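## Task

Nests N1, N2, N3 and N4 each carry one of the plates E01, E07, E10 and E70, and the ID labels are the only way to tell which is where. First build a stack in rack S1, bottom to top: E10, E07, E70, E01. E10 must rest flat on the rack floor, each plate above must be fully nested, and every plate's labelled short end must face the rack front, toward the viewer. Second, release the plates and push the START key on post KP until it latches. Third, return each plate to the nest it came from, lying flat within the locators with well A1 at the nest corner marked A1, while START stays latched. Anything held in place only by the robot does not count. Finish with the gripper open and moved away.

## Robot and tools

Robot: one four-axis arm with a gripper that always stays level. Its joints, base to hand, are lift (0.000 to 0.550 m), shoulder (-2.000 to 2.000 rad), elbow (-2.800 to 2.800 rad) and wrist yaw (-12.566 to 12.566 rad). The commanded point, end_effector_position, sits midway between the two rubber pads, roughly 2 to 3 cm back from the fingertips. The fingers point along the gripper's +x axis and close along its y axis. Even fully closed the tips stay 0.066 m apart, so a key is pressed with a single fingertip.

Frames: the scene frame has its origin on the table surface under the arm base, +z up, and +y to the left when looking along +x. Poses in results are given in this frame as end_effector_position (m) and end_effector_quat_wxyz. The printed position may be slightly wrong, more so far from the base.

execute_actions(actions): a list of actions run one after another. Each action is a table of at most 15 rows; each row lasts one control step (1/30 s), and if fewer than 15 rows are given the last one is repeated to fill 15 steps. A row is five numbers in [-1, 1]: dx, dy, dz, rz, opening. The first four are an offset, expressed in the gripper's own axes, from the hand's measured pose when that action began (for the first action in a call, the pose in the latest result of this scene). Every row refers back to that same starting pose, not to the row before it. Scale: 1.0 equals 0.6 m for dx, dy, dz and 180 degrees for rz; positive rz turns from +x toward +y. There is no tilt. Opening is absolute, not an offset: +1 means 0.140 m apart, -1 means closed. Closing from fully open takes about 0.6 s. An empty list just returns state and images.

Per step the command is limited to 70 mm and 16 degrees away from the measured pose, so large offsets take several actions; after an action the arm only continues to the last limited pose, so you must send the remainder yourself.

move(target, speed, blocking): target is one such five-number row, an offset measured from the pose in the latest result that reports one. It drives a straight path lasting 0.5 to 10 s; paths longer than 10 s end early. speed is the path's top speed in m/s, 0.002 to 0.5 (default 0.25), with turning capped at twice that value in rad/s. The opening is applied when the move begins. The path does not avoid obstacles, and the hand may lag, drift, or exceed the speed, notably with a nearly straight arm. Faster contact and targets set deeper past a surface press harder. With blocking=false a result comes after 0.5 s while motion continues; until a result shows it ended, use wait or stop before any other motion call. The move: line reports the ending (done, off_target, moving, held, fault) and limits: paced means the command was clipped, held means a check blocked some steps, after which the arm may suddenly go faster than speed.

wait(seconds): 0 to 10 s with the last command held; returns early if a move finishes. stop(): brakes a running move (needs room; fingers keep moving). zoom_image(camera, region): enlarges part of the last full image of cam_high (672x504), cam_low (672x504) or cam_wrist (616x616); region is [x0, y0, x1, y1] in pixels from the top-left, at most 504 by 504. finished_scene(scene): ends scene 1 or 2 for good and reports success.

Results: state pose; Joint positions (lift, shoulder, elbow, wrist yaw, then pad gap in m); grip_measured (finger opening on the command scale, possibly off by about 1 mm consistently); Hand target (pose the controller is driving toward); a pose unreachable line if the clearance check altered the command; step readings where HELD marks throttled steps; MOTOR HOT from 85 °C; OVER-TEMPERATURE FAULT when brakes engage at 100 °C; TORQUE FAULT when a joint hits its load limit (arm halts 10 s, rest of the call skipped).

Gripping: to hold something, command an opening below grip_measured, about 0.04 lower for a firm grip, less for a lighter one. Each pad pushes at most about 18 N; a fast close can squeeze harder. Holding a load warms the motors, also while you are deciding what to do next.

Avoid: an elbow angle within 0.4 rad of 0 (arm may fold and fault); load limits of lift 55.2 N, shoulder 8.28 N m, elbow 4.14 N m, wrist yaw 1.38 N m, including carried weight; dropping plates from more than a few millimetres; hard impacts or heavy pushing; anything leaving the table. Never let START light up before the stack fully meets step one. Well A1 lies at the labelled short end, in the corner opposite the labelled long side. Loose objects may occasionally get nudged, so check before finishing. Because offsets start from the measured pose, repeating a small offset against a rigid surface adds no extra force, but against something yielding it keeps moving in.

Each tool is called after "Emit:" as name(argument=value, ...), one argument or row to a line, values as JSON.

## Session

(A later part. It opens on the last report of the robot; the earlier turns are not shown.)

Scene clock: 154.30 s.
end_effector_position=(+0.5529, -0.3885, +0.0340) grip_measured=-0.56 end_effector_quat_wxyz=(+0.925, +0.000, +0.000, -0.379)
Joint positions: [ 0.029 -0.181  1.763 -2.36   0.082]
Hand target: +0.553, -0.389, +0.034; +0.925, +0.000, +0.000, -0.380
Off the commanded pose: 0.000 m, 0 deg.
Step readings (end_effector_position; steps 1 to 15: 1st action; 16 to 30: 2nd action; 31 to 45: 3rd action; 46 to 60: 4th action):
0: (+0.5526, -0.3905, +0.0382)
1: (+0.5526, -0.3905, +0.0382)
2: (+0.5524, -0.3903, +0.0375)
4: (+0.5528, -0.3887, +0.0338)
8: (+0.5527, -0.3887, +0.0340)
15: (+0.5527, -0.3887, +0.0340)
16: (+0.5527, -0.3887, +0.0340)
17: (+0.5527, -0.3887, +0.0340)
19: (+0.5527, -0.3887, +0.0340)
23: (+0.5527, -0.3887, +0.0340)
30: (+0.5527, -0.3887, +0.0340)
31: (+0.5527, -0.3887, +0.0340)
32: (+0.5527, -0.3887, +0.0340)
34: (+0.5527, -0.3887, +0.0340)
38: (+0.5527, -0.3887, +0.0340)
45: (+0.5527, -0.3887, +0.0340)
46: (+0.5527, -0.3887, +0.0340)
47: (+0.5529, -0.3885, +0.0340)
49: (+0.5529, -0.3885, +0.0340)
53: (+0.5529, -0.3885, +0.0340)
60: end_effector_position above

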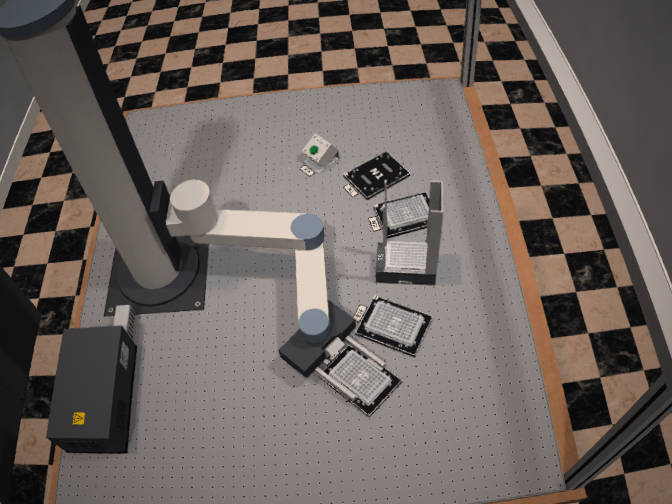

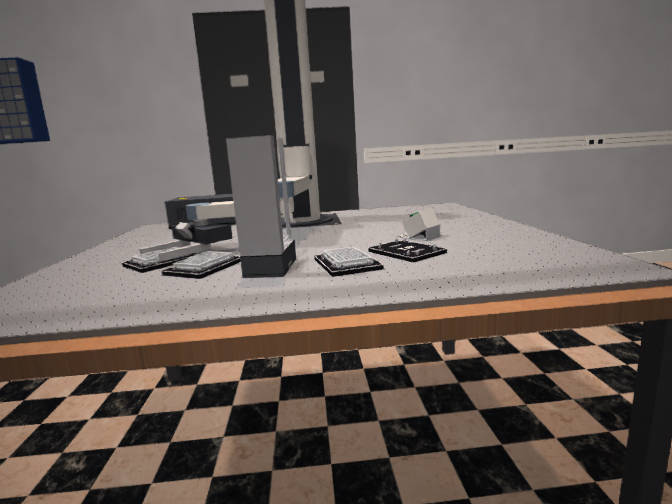

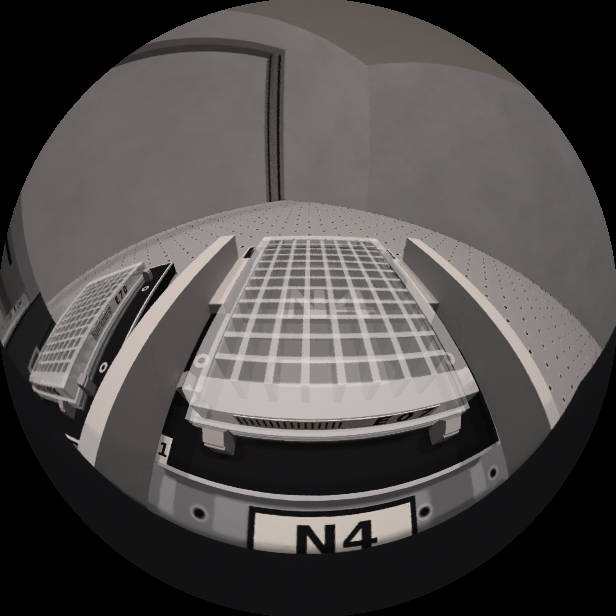

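Emit:
move(
  target=[0.0008,0.0008,-0.03,-0.002,-0.6],
  speed=0.03,
)

Emit:
move(
  target=[0,0,-0.345,0,-0.6],
  speed=0.12,
)

Emit:
zoom_image(
  camera="cam_wrist",
  region=[130,200,510,520],
)

Scene clock: 177.70 s.
end_effector_position=(+0.7123, -0.0777, +0.2997) grip_measured=-0.56 end_effector_quat_wxyz=(+0.997, +0.000, +0.000, -0.072)
Joint positions: [ 0.295  0.48   1.768 -2.392  0.082]
Hand target: +0.712, -0.078, +0.300; +0.997, +0.000, +0.000, -0.072
Off the commanded pose: 0.000 m, 0 deg.
move: done

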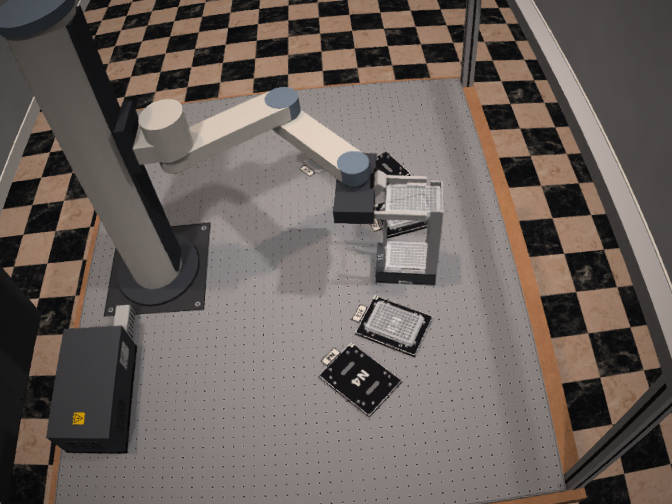

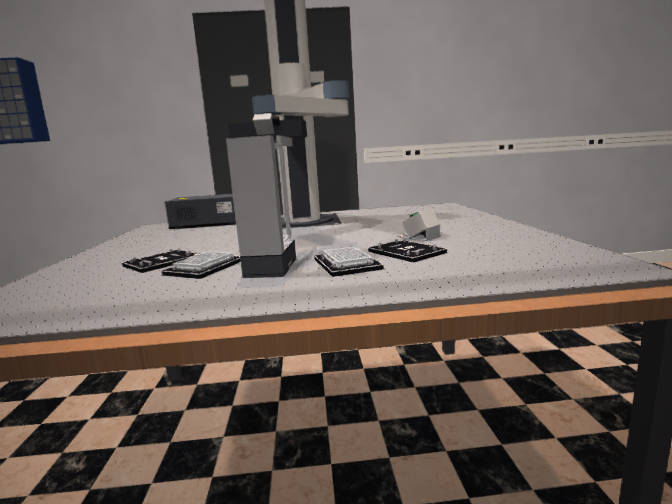

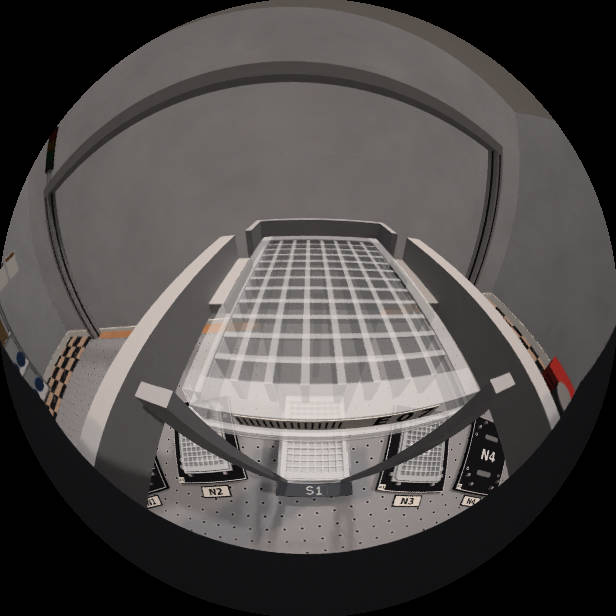

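Scene clock: 179.77 s.
end_effector_position=(+0.7123, -0.0777, +0.0926) grip_measured=-0.56 end_effector_quat_wxyz=(+0.997, +0.000, +0.000, -0.072)
Joint positions: [ 0.088  0.48   1.768 -2.392  0.082]
Hand target: +0.712, -0.078, +0.093; +0.997, +0.000, +0.000, -0.072
Off the commanded pose: 0.000 m, 0 deg.
move: done

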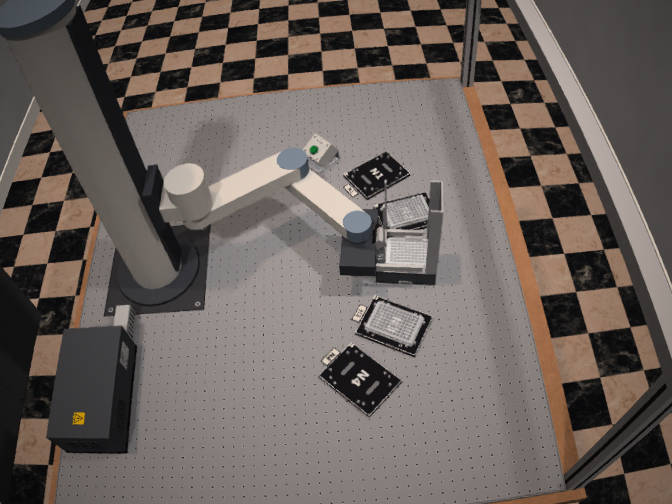

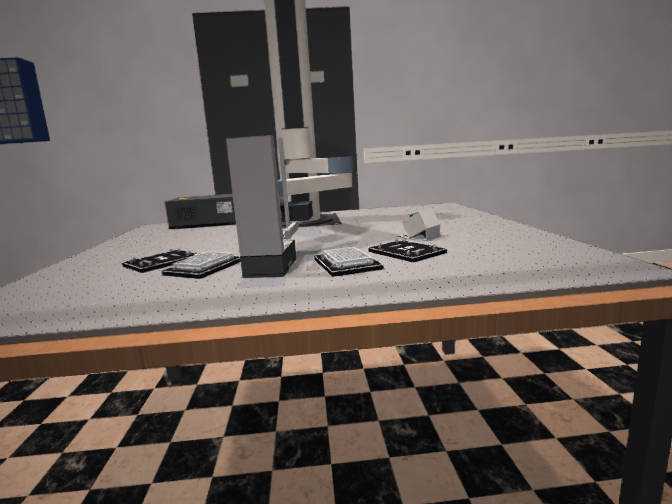

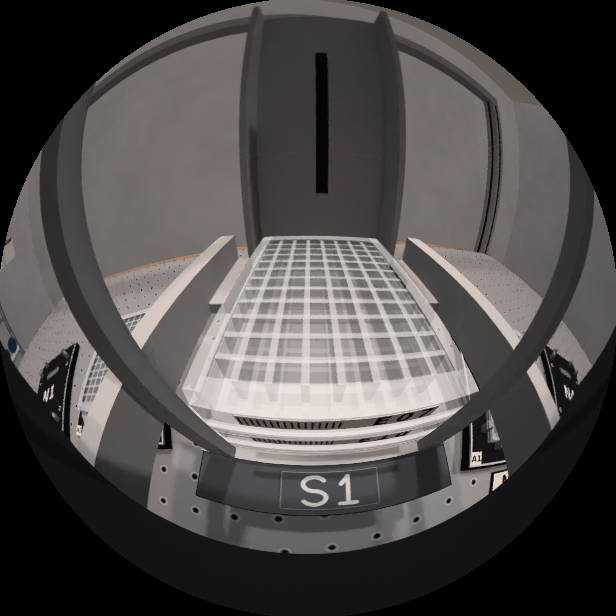

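Region (130, 200, 510, 520) of cam_wrist's 616x616 image, scaled by 1.326, with more detail than that image has; it fills the top 424 rows of this view, and the rest is white.

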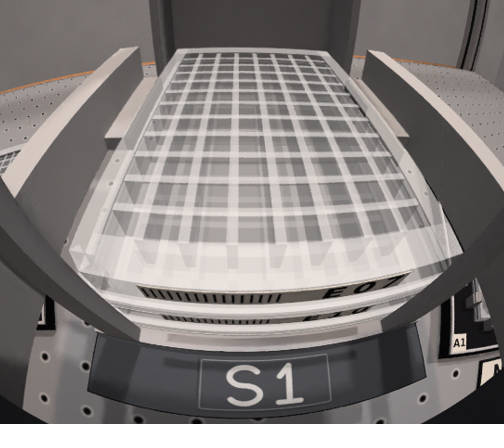

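Probe in small steps to find the pitch.

Emit:
execute_actions(
  actions=[
    [[0,0,-0.002,0,-0.6]],
    [[0,0,-0.001,0,-0.6]],
    [[0,0,-0.001,0,-0.6]],
    [[0,0,-0.001,0,-0.6]],
    [[0,0,-0.001,0,-0.6]],
    [[0,0,0,0,0]],
  ],
)

Emit:
move(
  target=[-0.25,0,0,0,0],
)

Emit:
zoom_image(
  camera="cam_wrist",
  region=[250,190,390,290],
)

Emit:
move(
  target=[0.03,-0.26,-0.03,-0.1,0.1],
)

Emit:
move(
  target=[0.16,0.01,-0.03,0,0.1],
  speed=0.12,
)

Scene clock: 189.90 s.
end_effector_position=(+0.7123, -0.0777, +0.0888) grip_measured=+0.00 end_effector_quat_wxyz=(+0.997, +0.000, +0.000, -0.072)
Joint positions: [ 0.084  0.48   1.768 -2.392  0.103]
Hand target: +0.712, -0.078, +0.089; +0.997, +0.000, +0.000, -0.072
Off the commanded pose: 0.000 m, 0 deg.
Step readings (end_effector_position; steps 1 to 15: 1st action; 16 to 30: 2nd action; 31 to 45: 3rd action; 46 to 60: 4th action; 61 to 75: 5th action; 76 to 90: 6th action):
0: (+0.7123, -0.0777, +0.0926)
1: (+0.7123, -0.0777, +0.0926)
2: (+0.7123, -0.0777, +0.0920)
4: (+0.7123, -0.0777, +0.0914)
8: (+0.7123, -0.0777, +0.0914)
15: (+0.7123, -0.0777, +0.0914)
16: (+0.7123, -0.0777, +0.0914)
17: (+0.7123, -0.0777, +0.0910)
19: (+0.7123, -0.0777, +0.0907)
23: (+0.7123, -0.0777, +0.0907)
30: (+0.7123, -0.0777, +0.0907)
31: (+0.7123, -0.0777, +0.0907)
32: (+0.7123, -0.0777, +0.0903)
34: (+0.7123, -0.0777, +0.0901)
38: (+0.7123, -0.0777, +0.0901)
45: (+0.7123, -0.0777, +0.0901)
46: (+0.7123, -0.0777, +0.0901)
47: (+0.7123, -0.0777, +0.0897)
49: (+0.7123, -0.0777, +0.0894)
53: (+0.7123, -0.0777, +0.0894)
60: (+0.7123, -0.0777, +0.0894)
61: (+0.7123, -0.0777, +0.0894)
62: (+0.7123, -0.0777, +0.0890)
64: (+0.7123, -0.0777, +0.0888)
68: (+0.7123, -0.0777, +0.0888)
75: (+0.7123, -0.0777, +0.0888)
76: (+0.7123, -0.0777, +0.0888)
77: (+0.7123, -0.0777, +0.0888)
79: (+0.7123, -0.0777, +0.0888)
83: (+0.7123, -0.0777, +0.0888)
90: end_effector_position above

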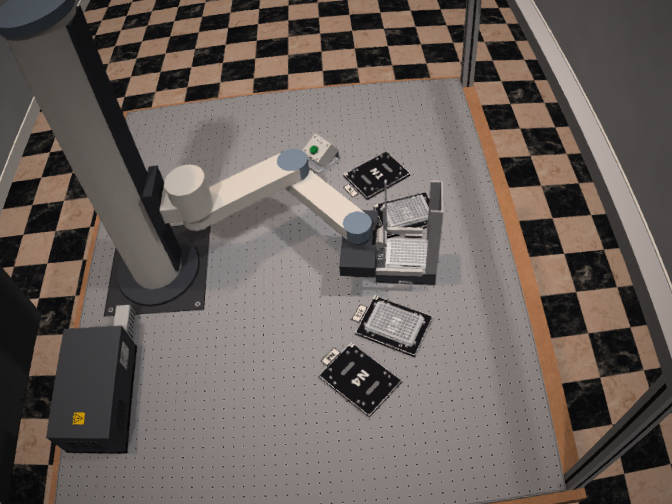

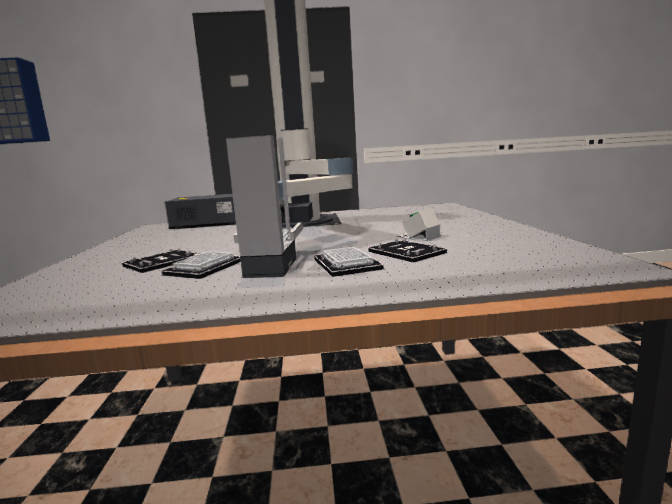

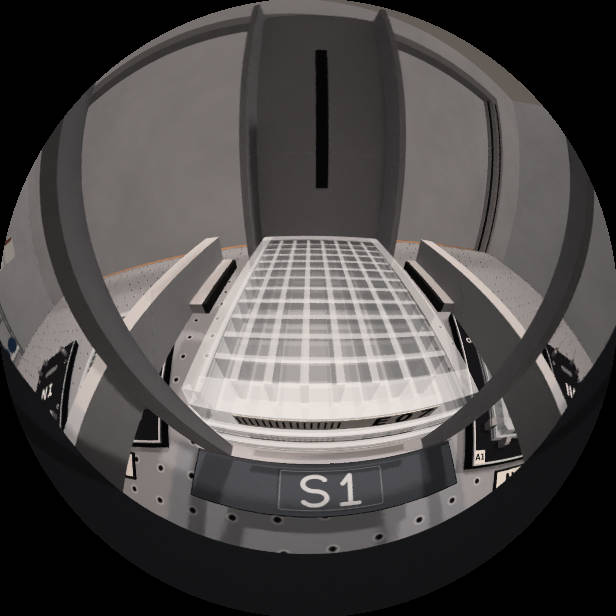

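Scene clock: 190.90 s.
end_effector_position=(+0.5638, -0.0562, +0.0888) grip_measured=+0.00 end_effector_quat_wxyz=(+0.997, +0.000, +0.000, -0.072)
Joint positions: [ 0.084  0.786  1.005 -1.935  0.103]
Hand target: +0.564, -0.056, +0.089; +0.997, +0.000, +0.000, -0.072
Off the commanded pose: 0.000 m, 0 deg.
move: done

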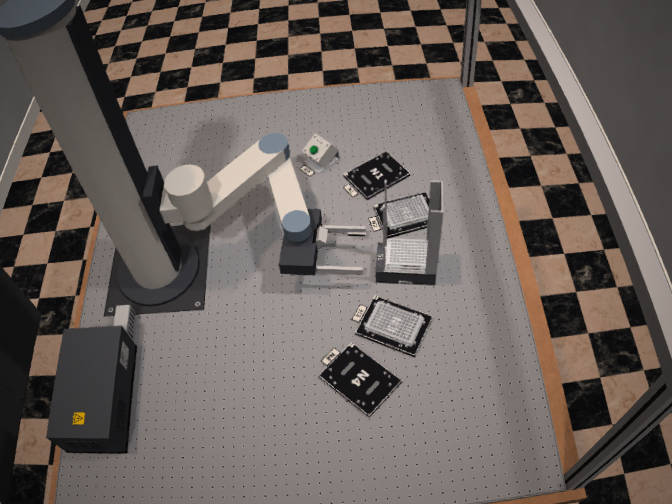

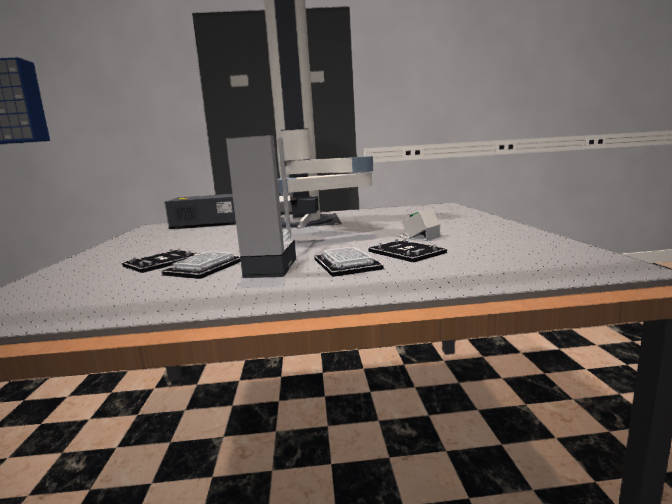

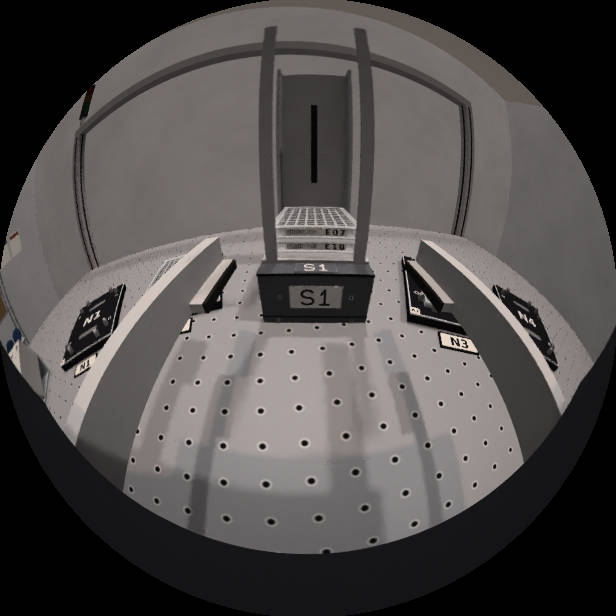

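Region (250, 190, 390, 290) of cam_wrist's 616x616 image, scaled by 3.600, with more detail than that image has; it fills the top 360 rows of this view, and the rest is white.

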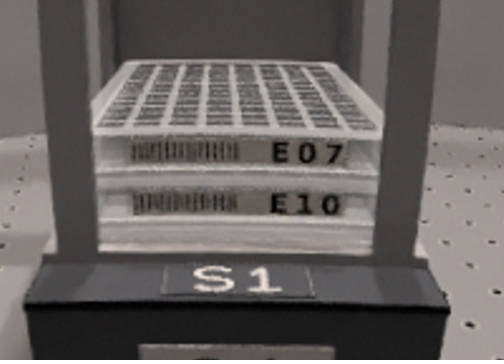

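Scene clock: 191.93 s.
end_effector_position=(+0.5591, -0.2132, +0.0708) grip_measured=+0.10 end_effector_quat_wxyz=(+0.974, +0.000, +0.000, -0.227)
Joint positions: [ 0.066  0.322  1.219 -2.     0.107]
Hand target: +0.559, -0.213, +0.071; +0.974, +0.000, +0.000, -0.227
Off the commanded pose: 0.000 m, 0 deg.
move: done

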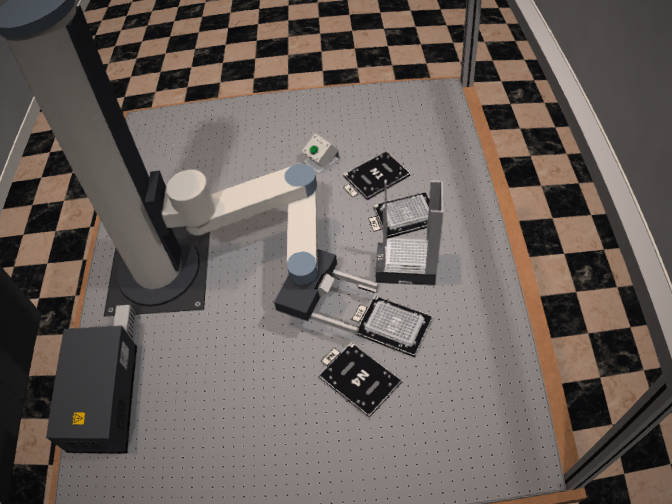

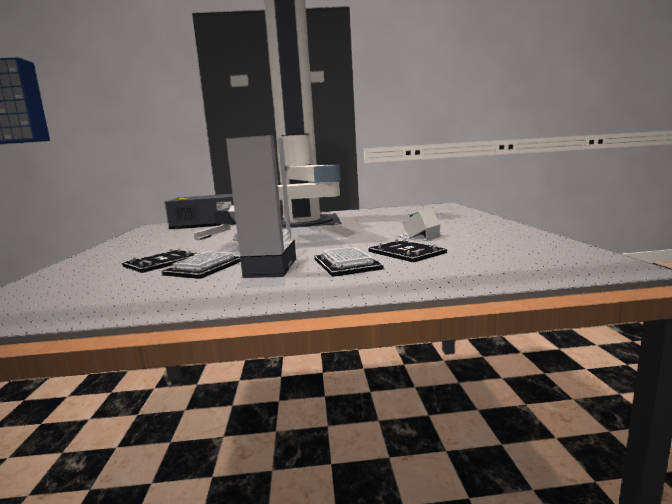

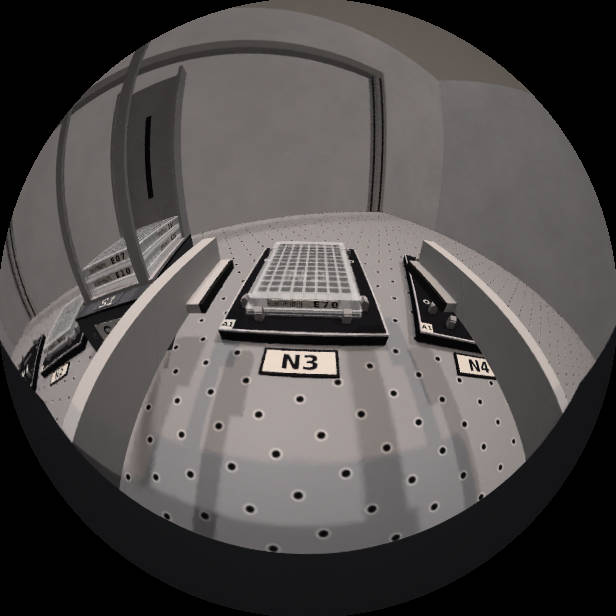

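Scene clock: 193.07 s.
end_effector_position=(+0.6479, -0.2503, +0.0527) grip_measured=+0.10 end_effector_quat_wxyz=(+0.974, +0.000, +0.000, -0.227)
Joint positions: [ 0.048  0.147  1.721 -2.326  0.107]
Hand target: +0.648, -0.250, +0.053; +0.974, +0.000, +0.000, -0.227
Off the commanded pose: 0.000 m, 0 deg.
move: done

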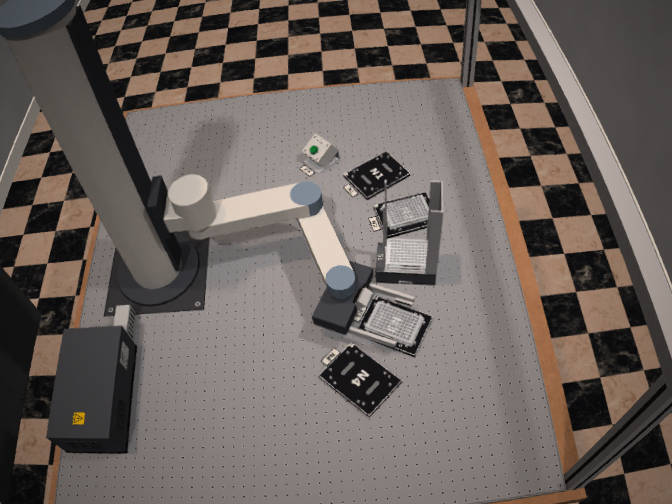

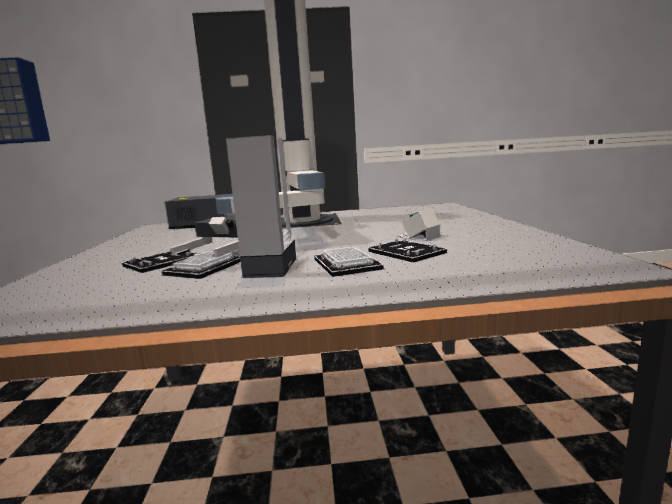

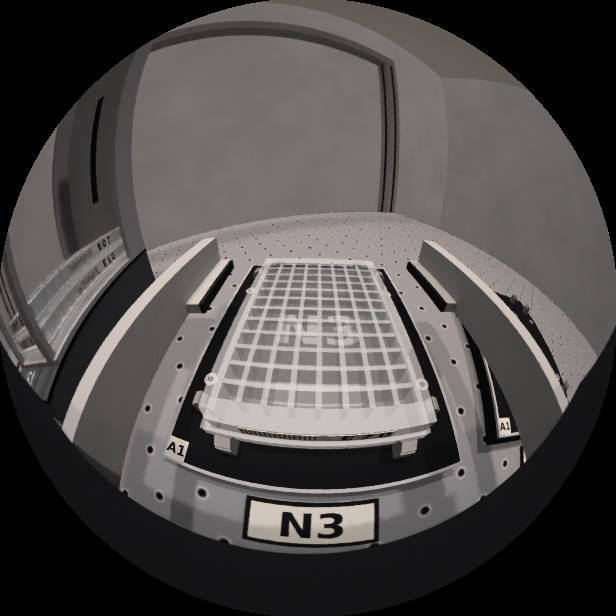

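Emit:
move(
  target=[0.006,0.003,-0.031,-0.011,0.1],
  speed=0.04,
)

Emit:
zoom_image(
  camera="cam_wrist",
  region=[130,200,510,520],
)

Scene clock: 197.50 s.
end_effector_position=(+0.6519, -0.2503, +0.0341) grip_measured=+0.10 end_effector_quat_wxyz=(+0.970, +0.000, +0.000, -0.244)
Joint positions: [ 0.029  0.155  1.742 -2.389  0.107]
Hand target: +0.652, -0.250, +0.034; +0.970, +0.000, +0.000, -0.244
Off the commanded pose: 0.000 m, 0 deg.
move: done

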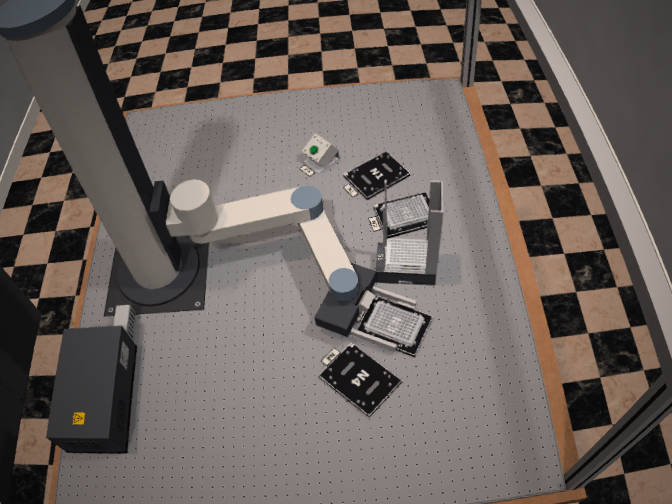

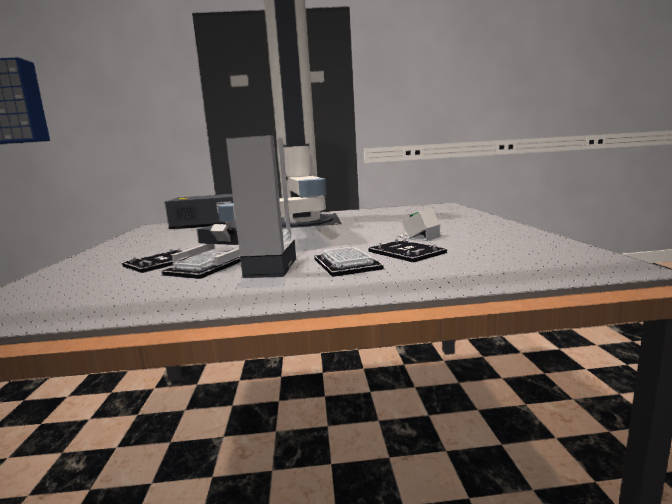

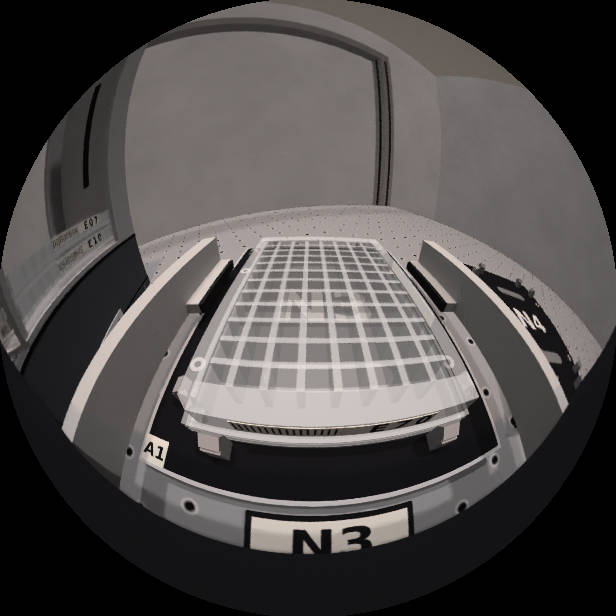

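Region (130, 200, 510, 520) of cam_wrist's 616x616 image, scaled by 1.326, with more detail than that image has; it fills the top 424 rows of this view, and the rest is white.

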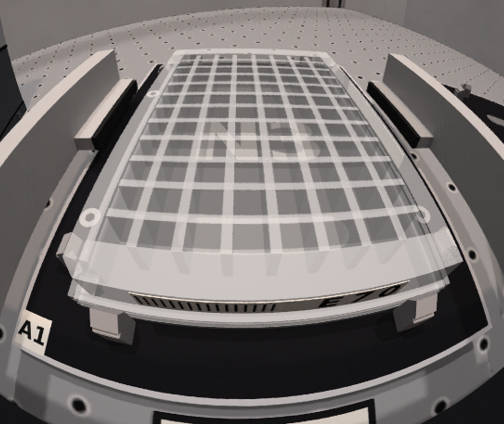

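Emit:
execute_actions(
  actions=[
    [[-0.003,0.0015,0,-0.001,-0.45]],
    [[0,0,0,0,-0.55]],
    [[0,0,0,0,-0.6]],
  ],
)

Emit:
move(
  target=[0,0,0.51,0,-0.6],
)

Emit:
zoom_image(
  camera="cam_wrist",
  region=[130,200,510,520],
)

Scene clock: 203.23 s.
end_effector_position=(+0.6508, -0.2485, +0.0341) grip_measured=-0.56 end_effector_quat_wxyz=(+0.970, +0.000, +0.000, -0.245)
Joint positions: [ 0.029  0.163  1.731 -2.39   0.082]
Hand target: +0.651, -0.249, +0.034; +0.970, +0.000, +0.000, -0.245
Off the commanded pose: 0.000 m, 0 deg.
Step readings (end_effector_position; steps 1 to 15: 1st action; 16 to 30: 2nd action; 31 to 45: 3rd action):
0: (+0.6519, -0.2503, +0.0341)
1: (+0.6519, -0.2503, +0.0341)
2: (+0.6512, -0.2497, +0.0341)
4: (+0.6508, -0.2485, +0.0341)
8: (+0.6508, -0.2485, +0.0341)
15: (+0.6508, -0.2485, +0.0341)
16: (+0.6508, -0.2485, +0.0341)
17: (+0.6508, -0.2485, +0.0341)
19: (+0.6508, -0.2485, +0.0341)
23: (+0.6508, -0.2485, +0.0341)
30: (+0.6508, -0.2485, +0.0341)
31: (+0.6508, -0.2485, +0.0341)
32: (+0.6508, -0.2485, +0.0341)
34: (+0.6508, -0.2485, +0.0341)
38: (+0.6508, -0.2485, +0.0341)
45: end_effector_position above

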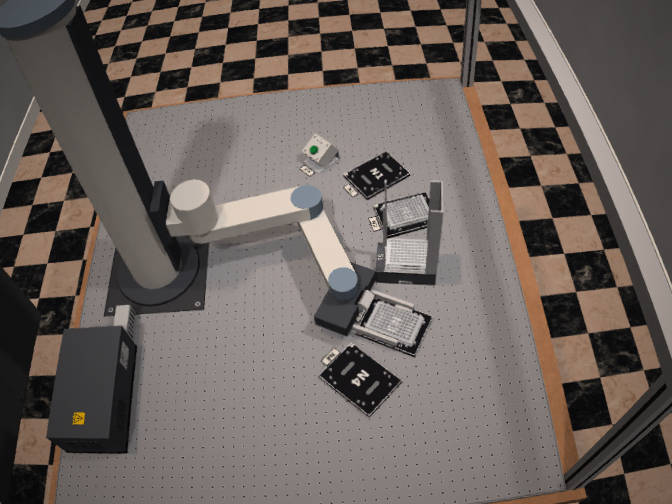

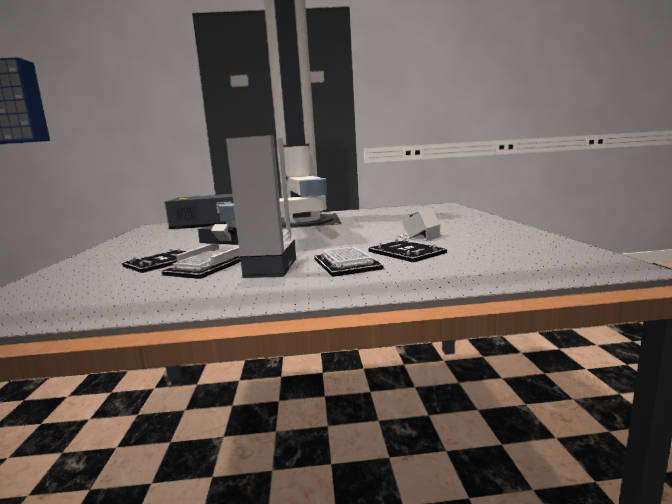

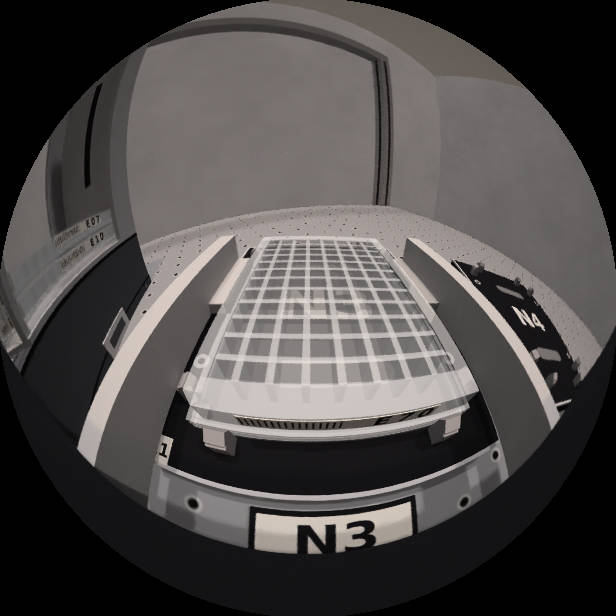

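Scene clock: 204.87 s.
end_effector_position=(+0.6508, -0.2485, +0.3401) grip_measured=-0.56 end_effector_quat_wxyz=(+0.970, +0.000, +0.000, -0.245)
Joint positions: [ 0.335  0.163  1.731 -2.39   0.082]
Hand target: +0.651, -0.249, +0.340; +0.970, +0.000, +0.000, -0.245
Off the commanded pose: 0.000 m, 0 deg.
move: done

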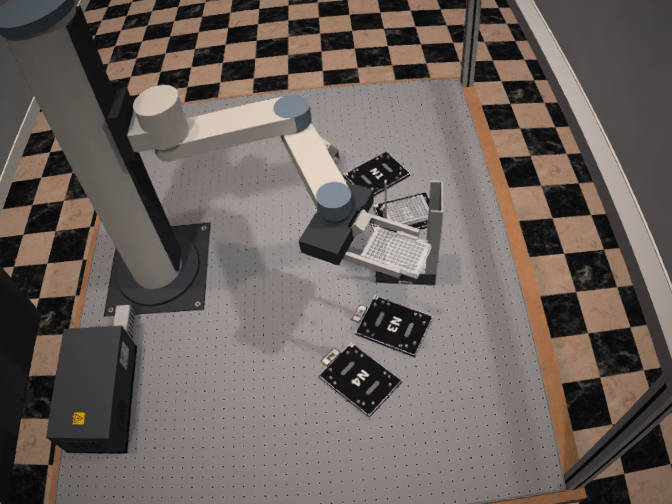

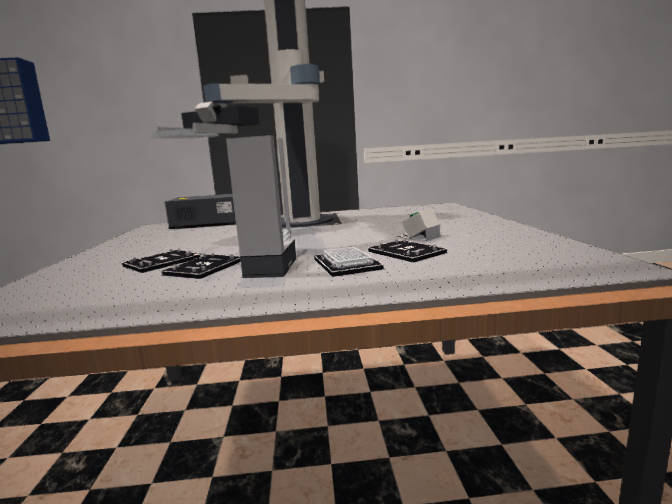

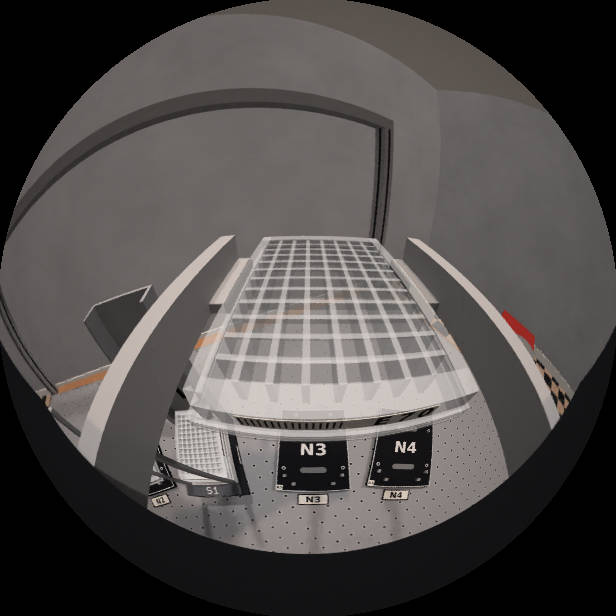

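Region (130, 200, 510, 520) of cam_wrist's 616x616 image, scaled by 1.326, with more detail than that image has; it fills the top 424 rows of this view, and the rest is white.

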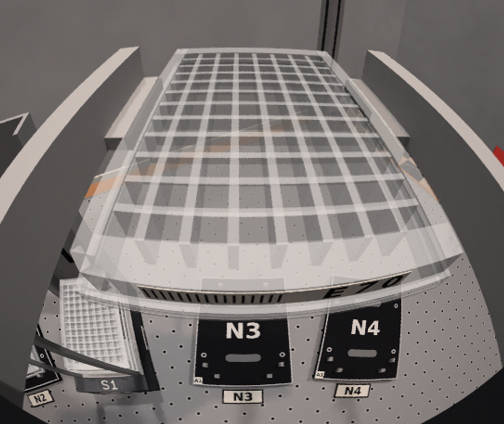

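Emit:
move(
  target=[-0.0455,0.2988,0,0.1119,-0.6],
)

Emit:
move(
  target=[0,0,-0.035,0,-0.6],
  speed=0.02,
)

Emit:
zoom_image(
  camera="cam_wrist",
  region=[130,200,510,520],
)

Scene clock: 211.43 s.
end_effector_position=(+0.7121, -0.0776, +0.3401) grip_measured=-0.56 end_effector_quat_wxyz=(+0.997, +0.000, +0.000, -0.071)
Joint positions: [ 0.335  0.481  1.767 -2.39   0.082]
Hand target: +0.712, -0.078, +0.340; +0.997, +0.000, +0.000, -0.072
Off the commanded pose: 0.000 m, 0 deg.
move: done

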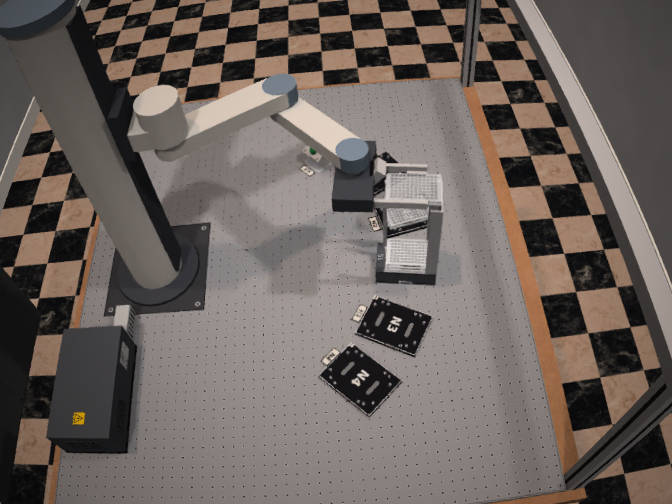

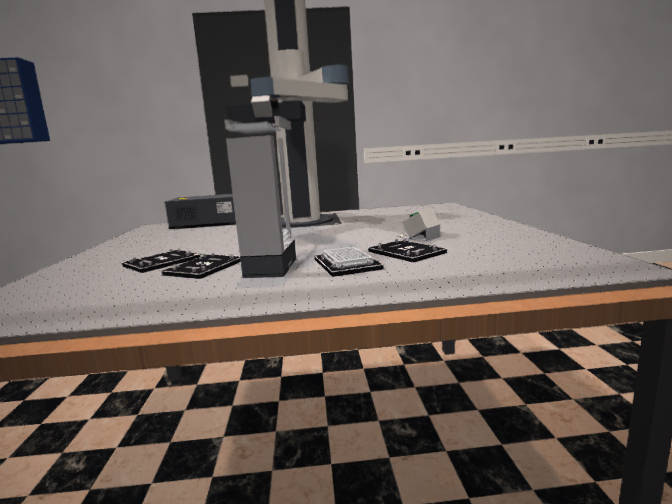

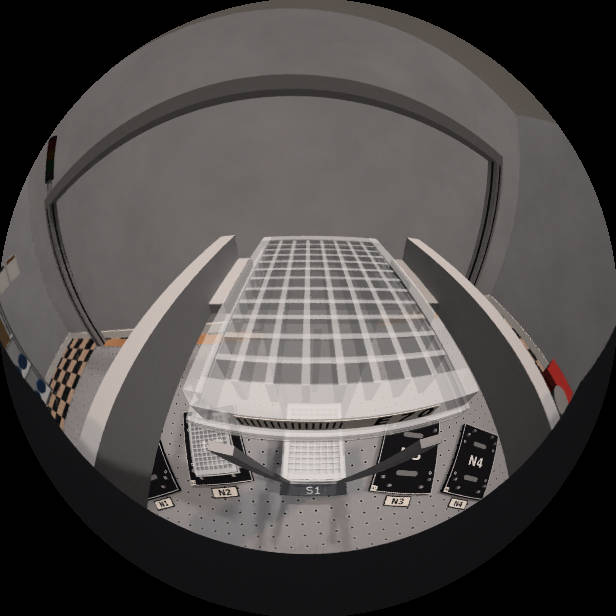

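Scene clock: 212.70 s.
end_effector_position=(+0.7121, -0.0776, +0.3191) grip_measured=-0.56 end_effector_quat_wxyz=(+0.997, +0.000, +0.000, -0.071)
Joint positions: [ 0.314  0.481  1.767 -2.39   0.082]
Hand target: +0.712, -0.078, +0.319; +0.997, +0.000, +0.000, -0.071
Off the commanded pose: 0.000 m, 0 deg.
move: done

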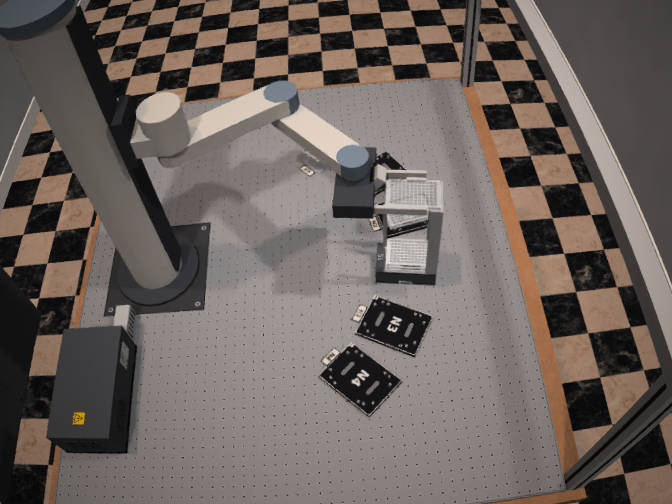

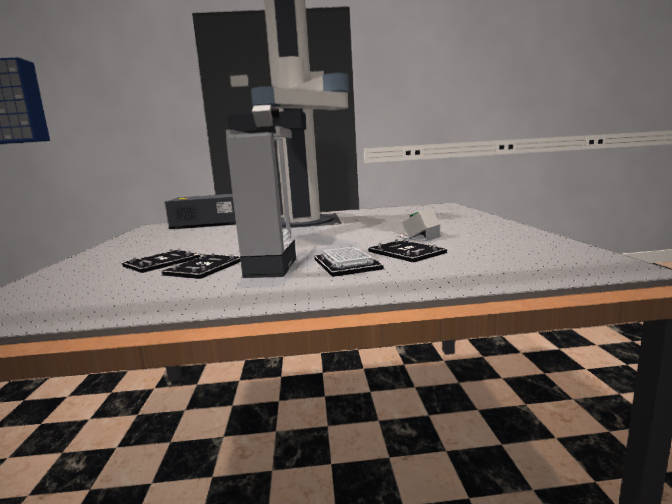

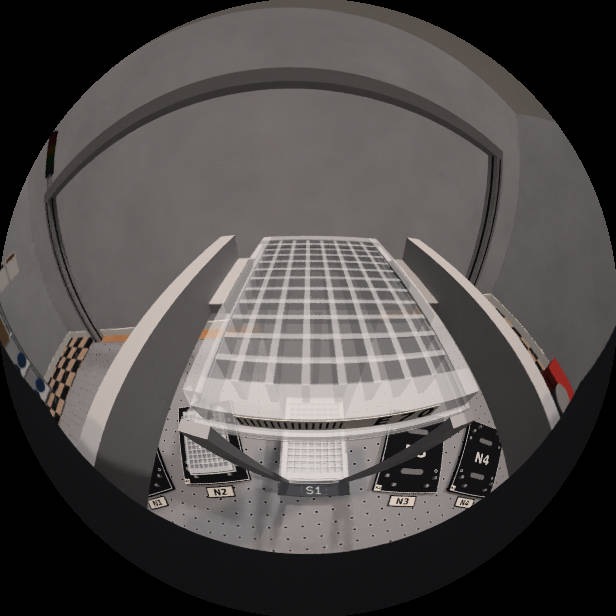

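Region (130, 200, 510, 520) of cam_wrist's 616x616 image, scaled by 1.326, with more detail than that image has; it fills the top 424 rows of this view, and the rest is white.

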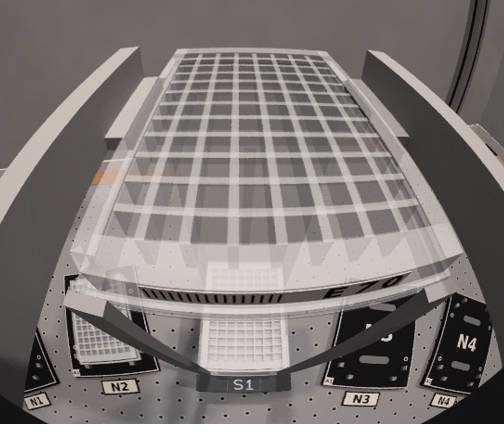

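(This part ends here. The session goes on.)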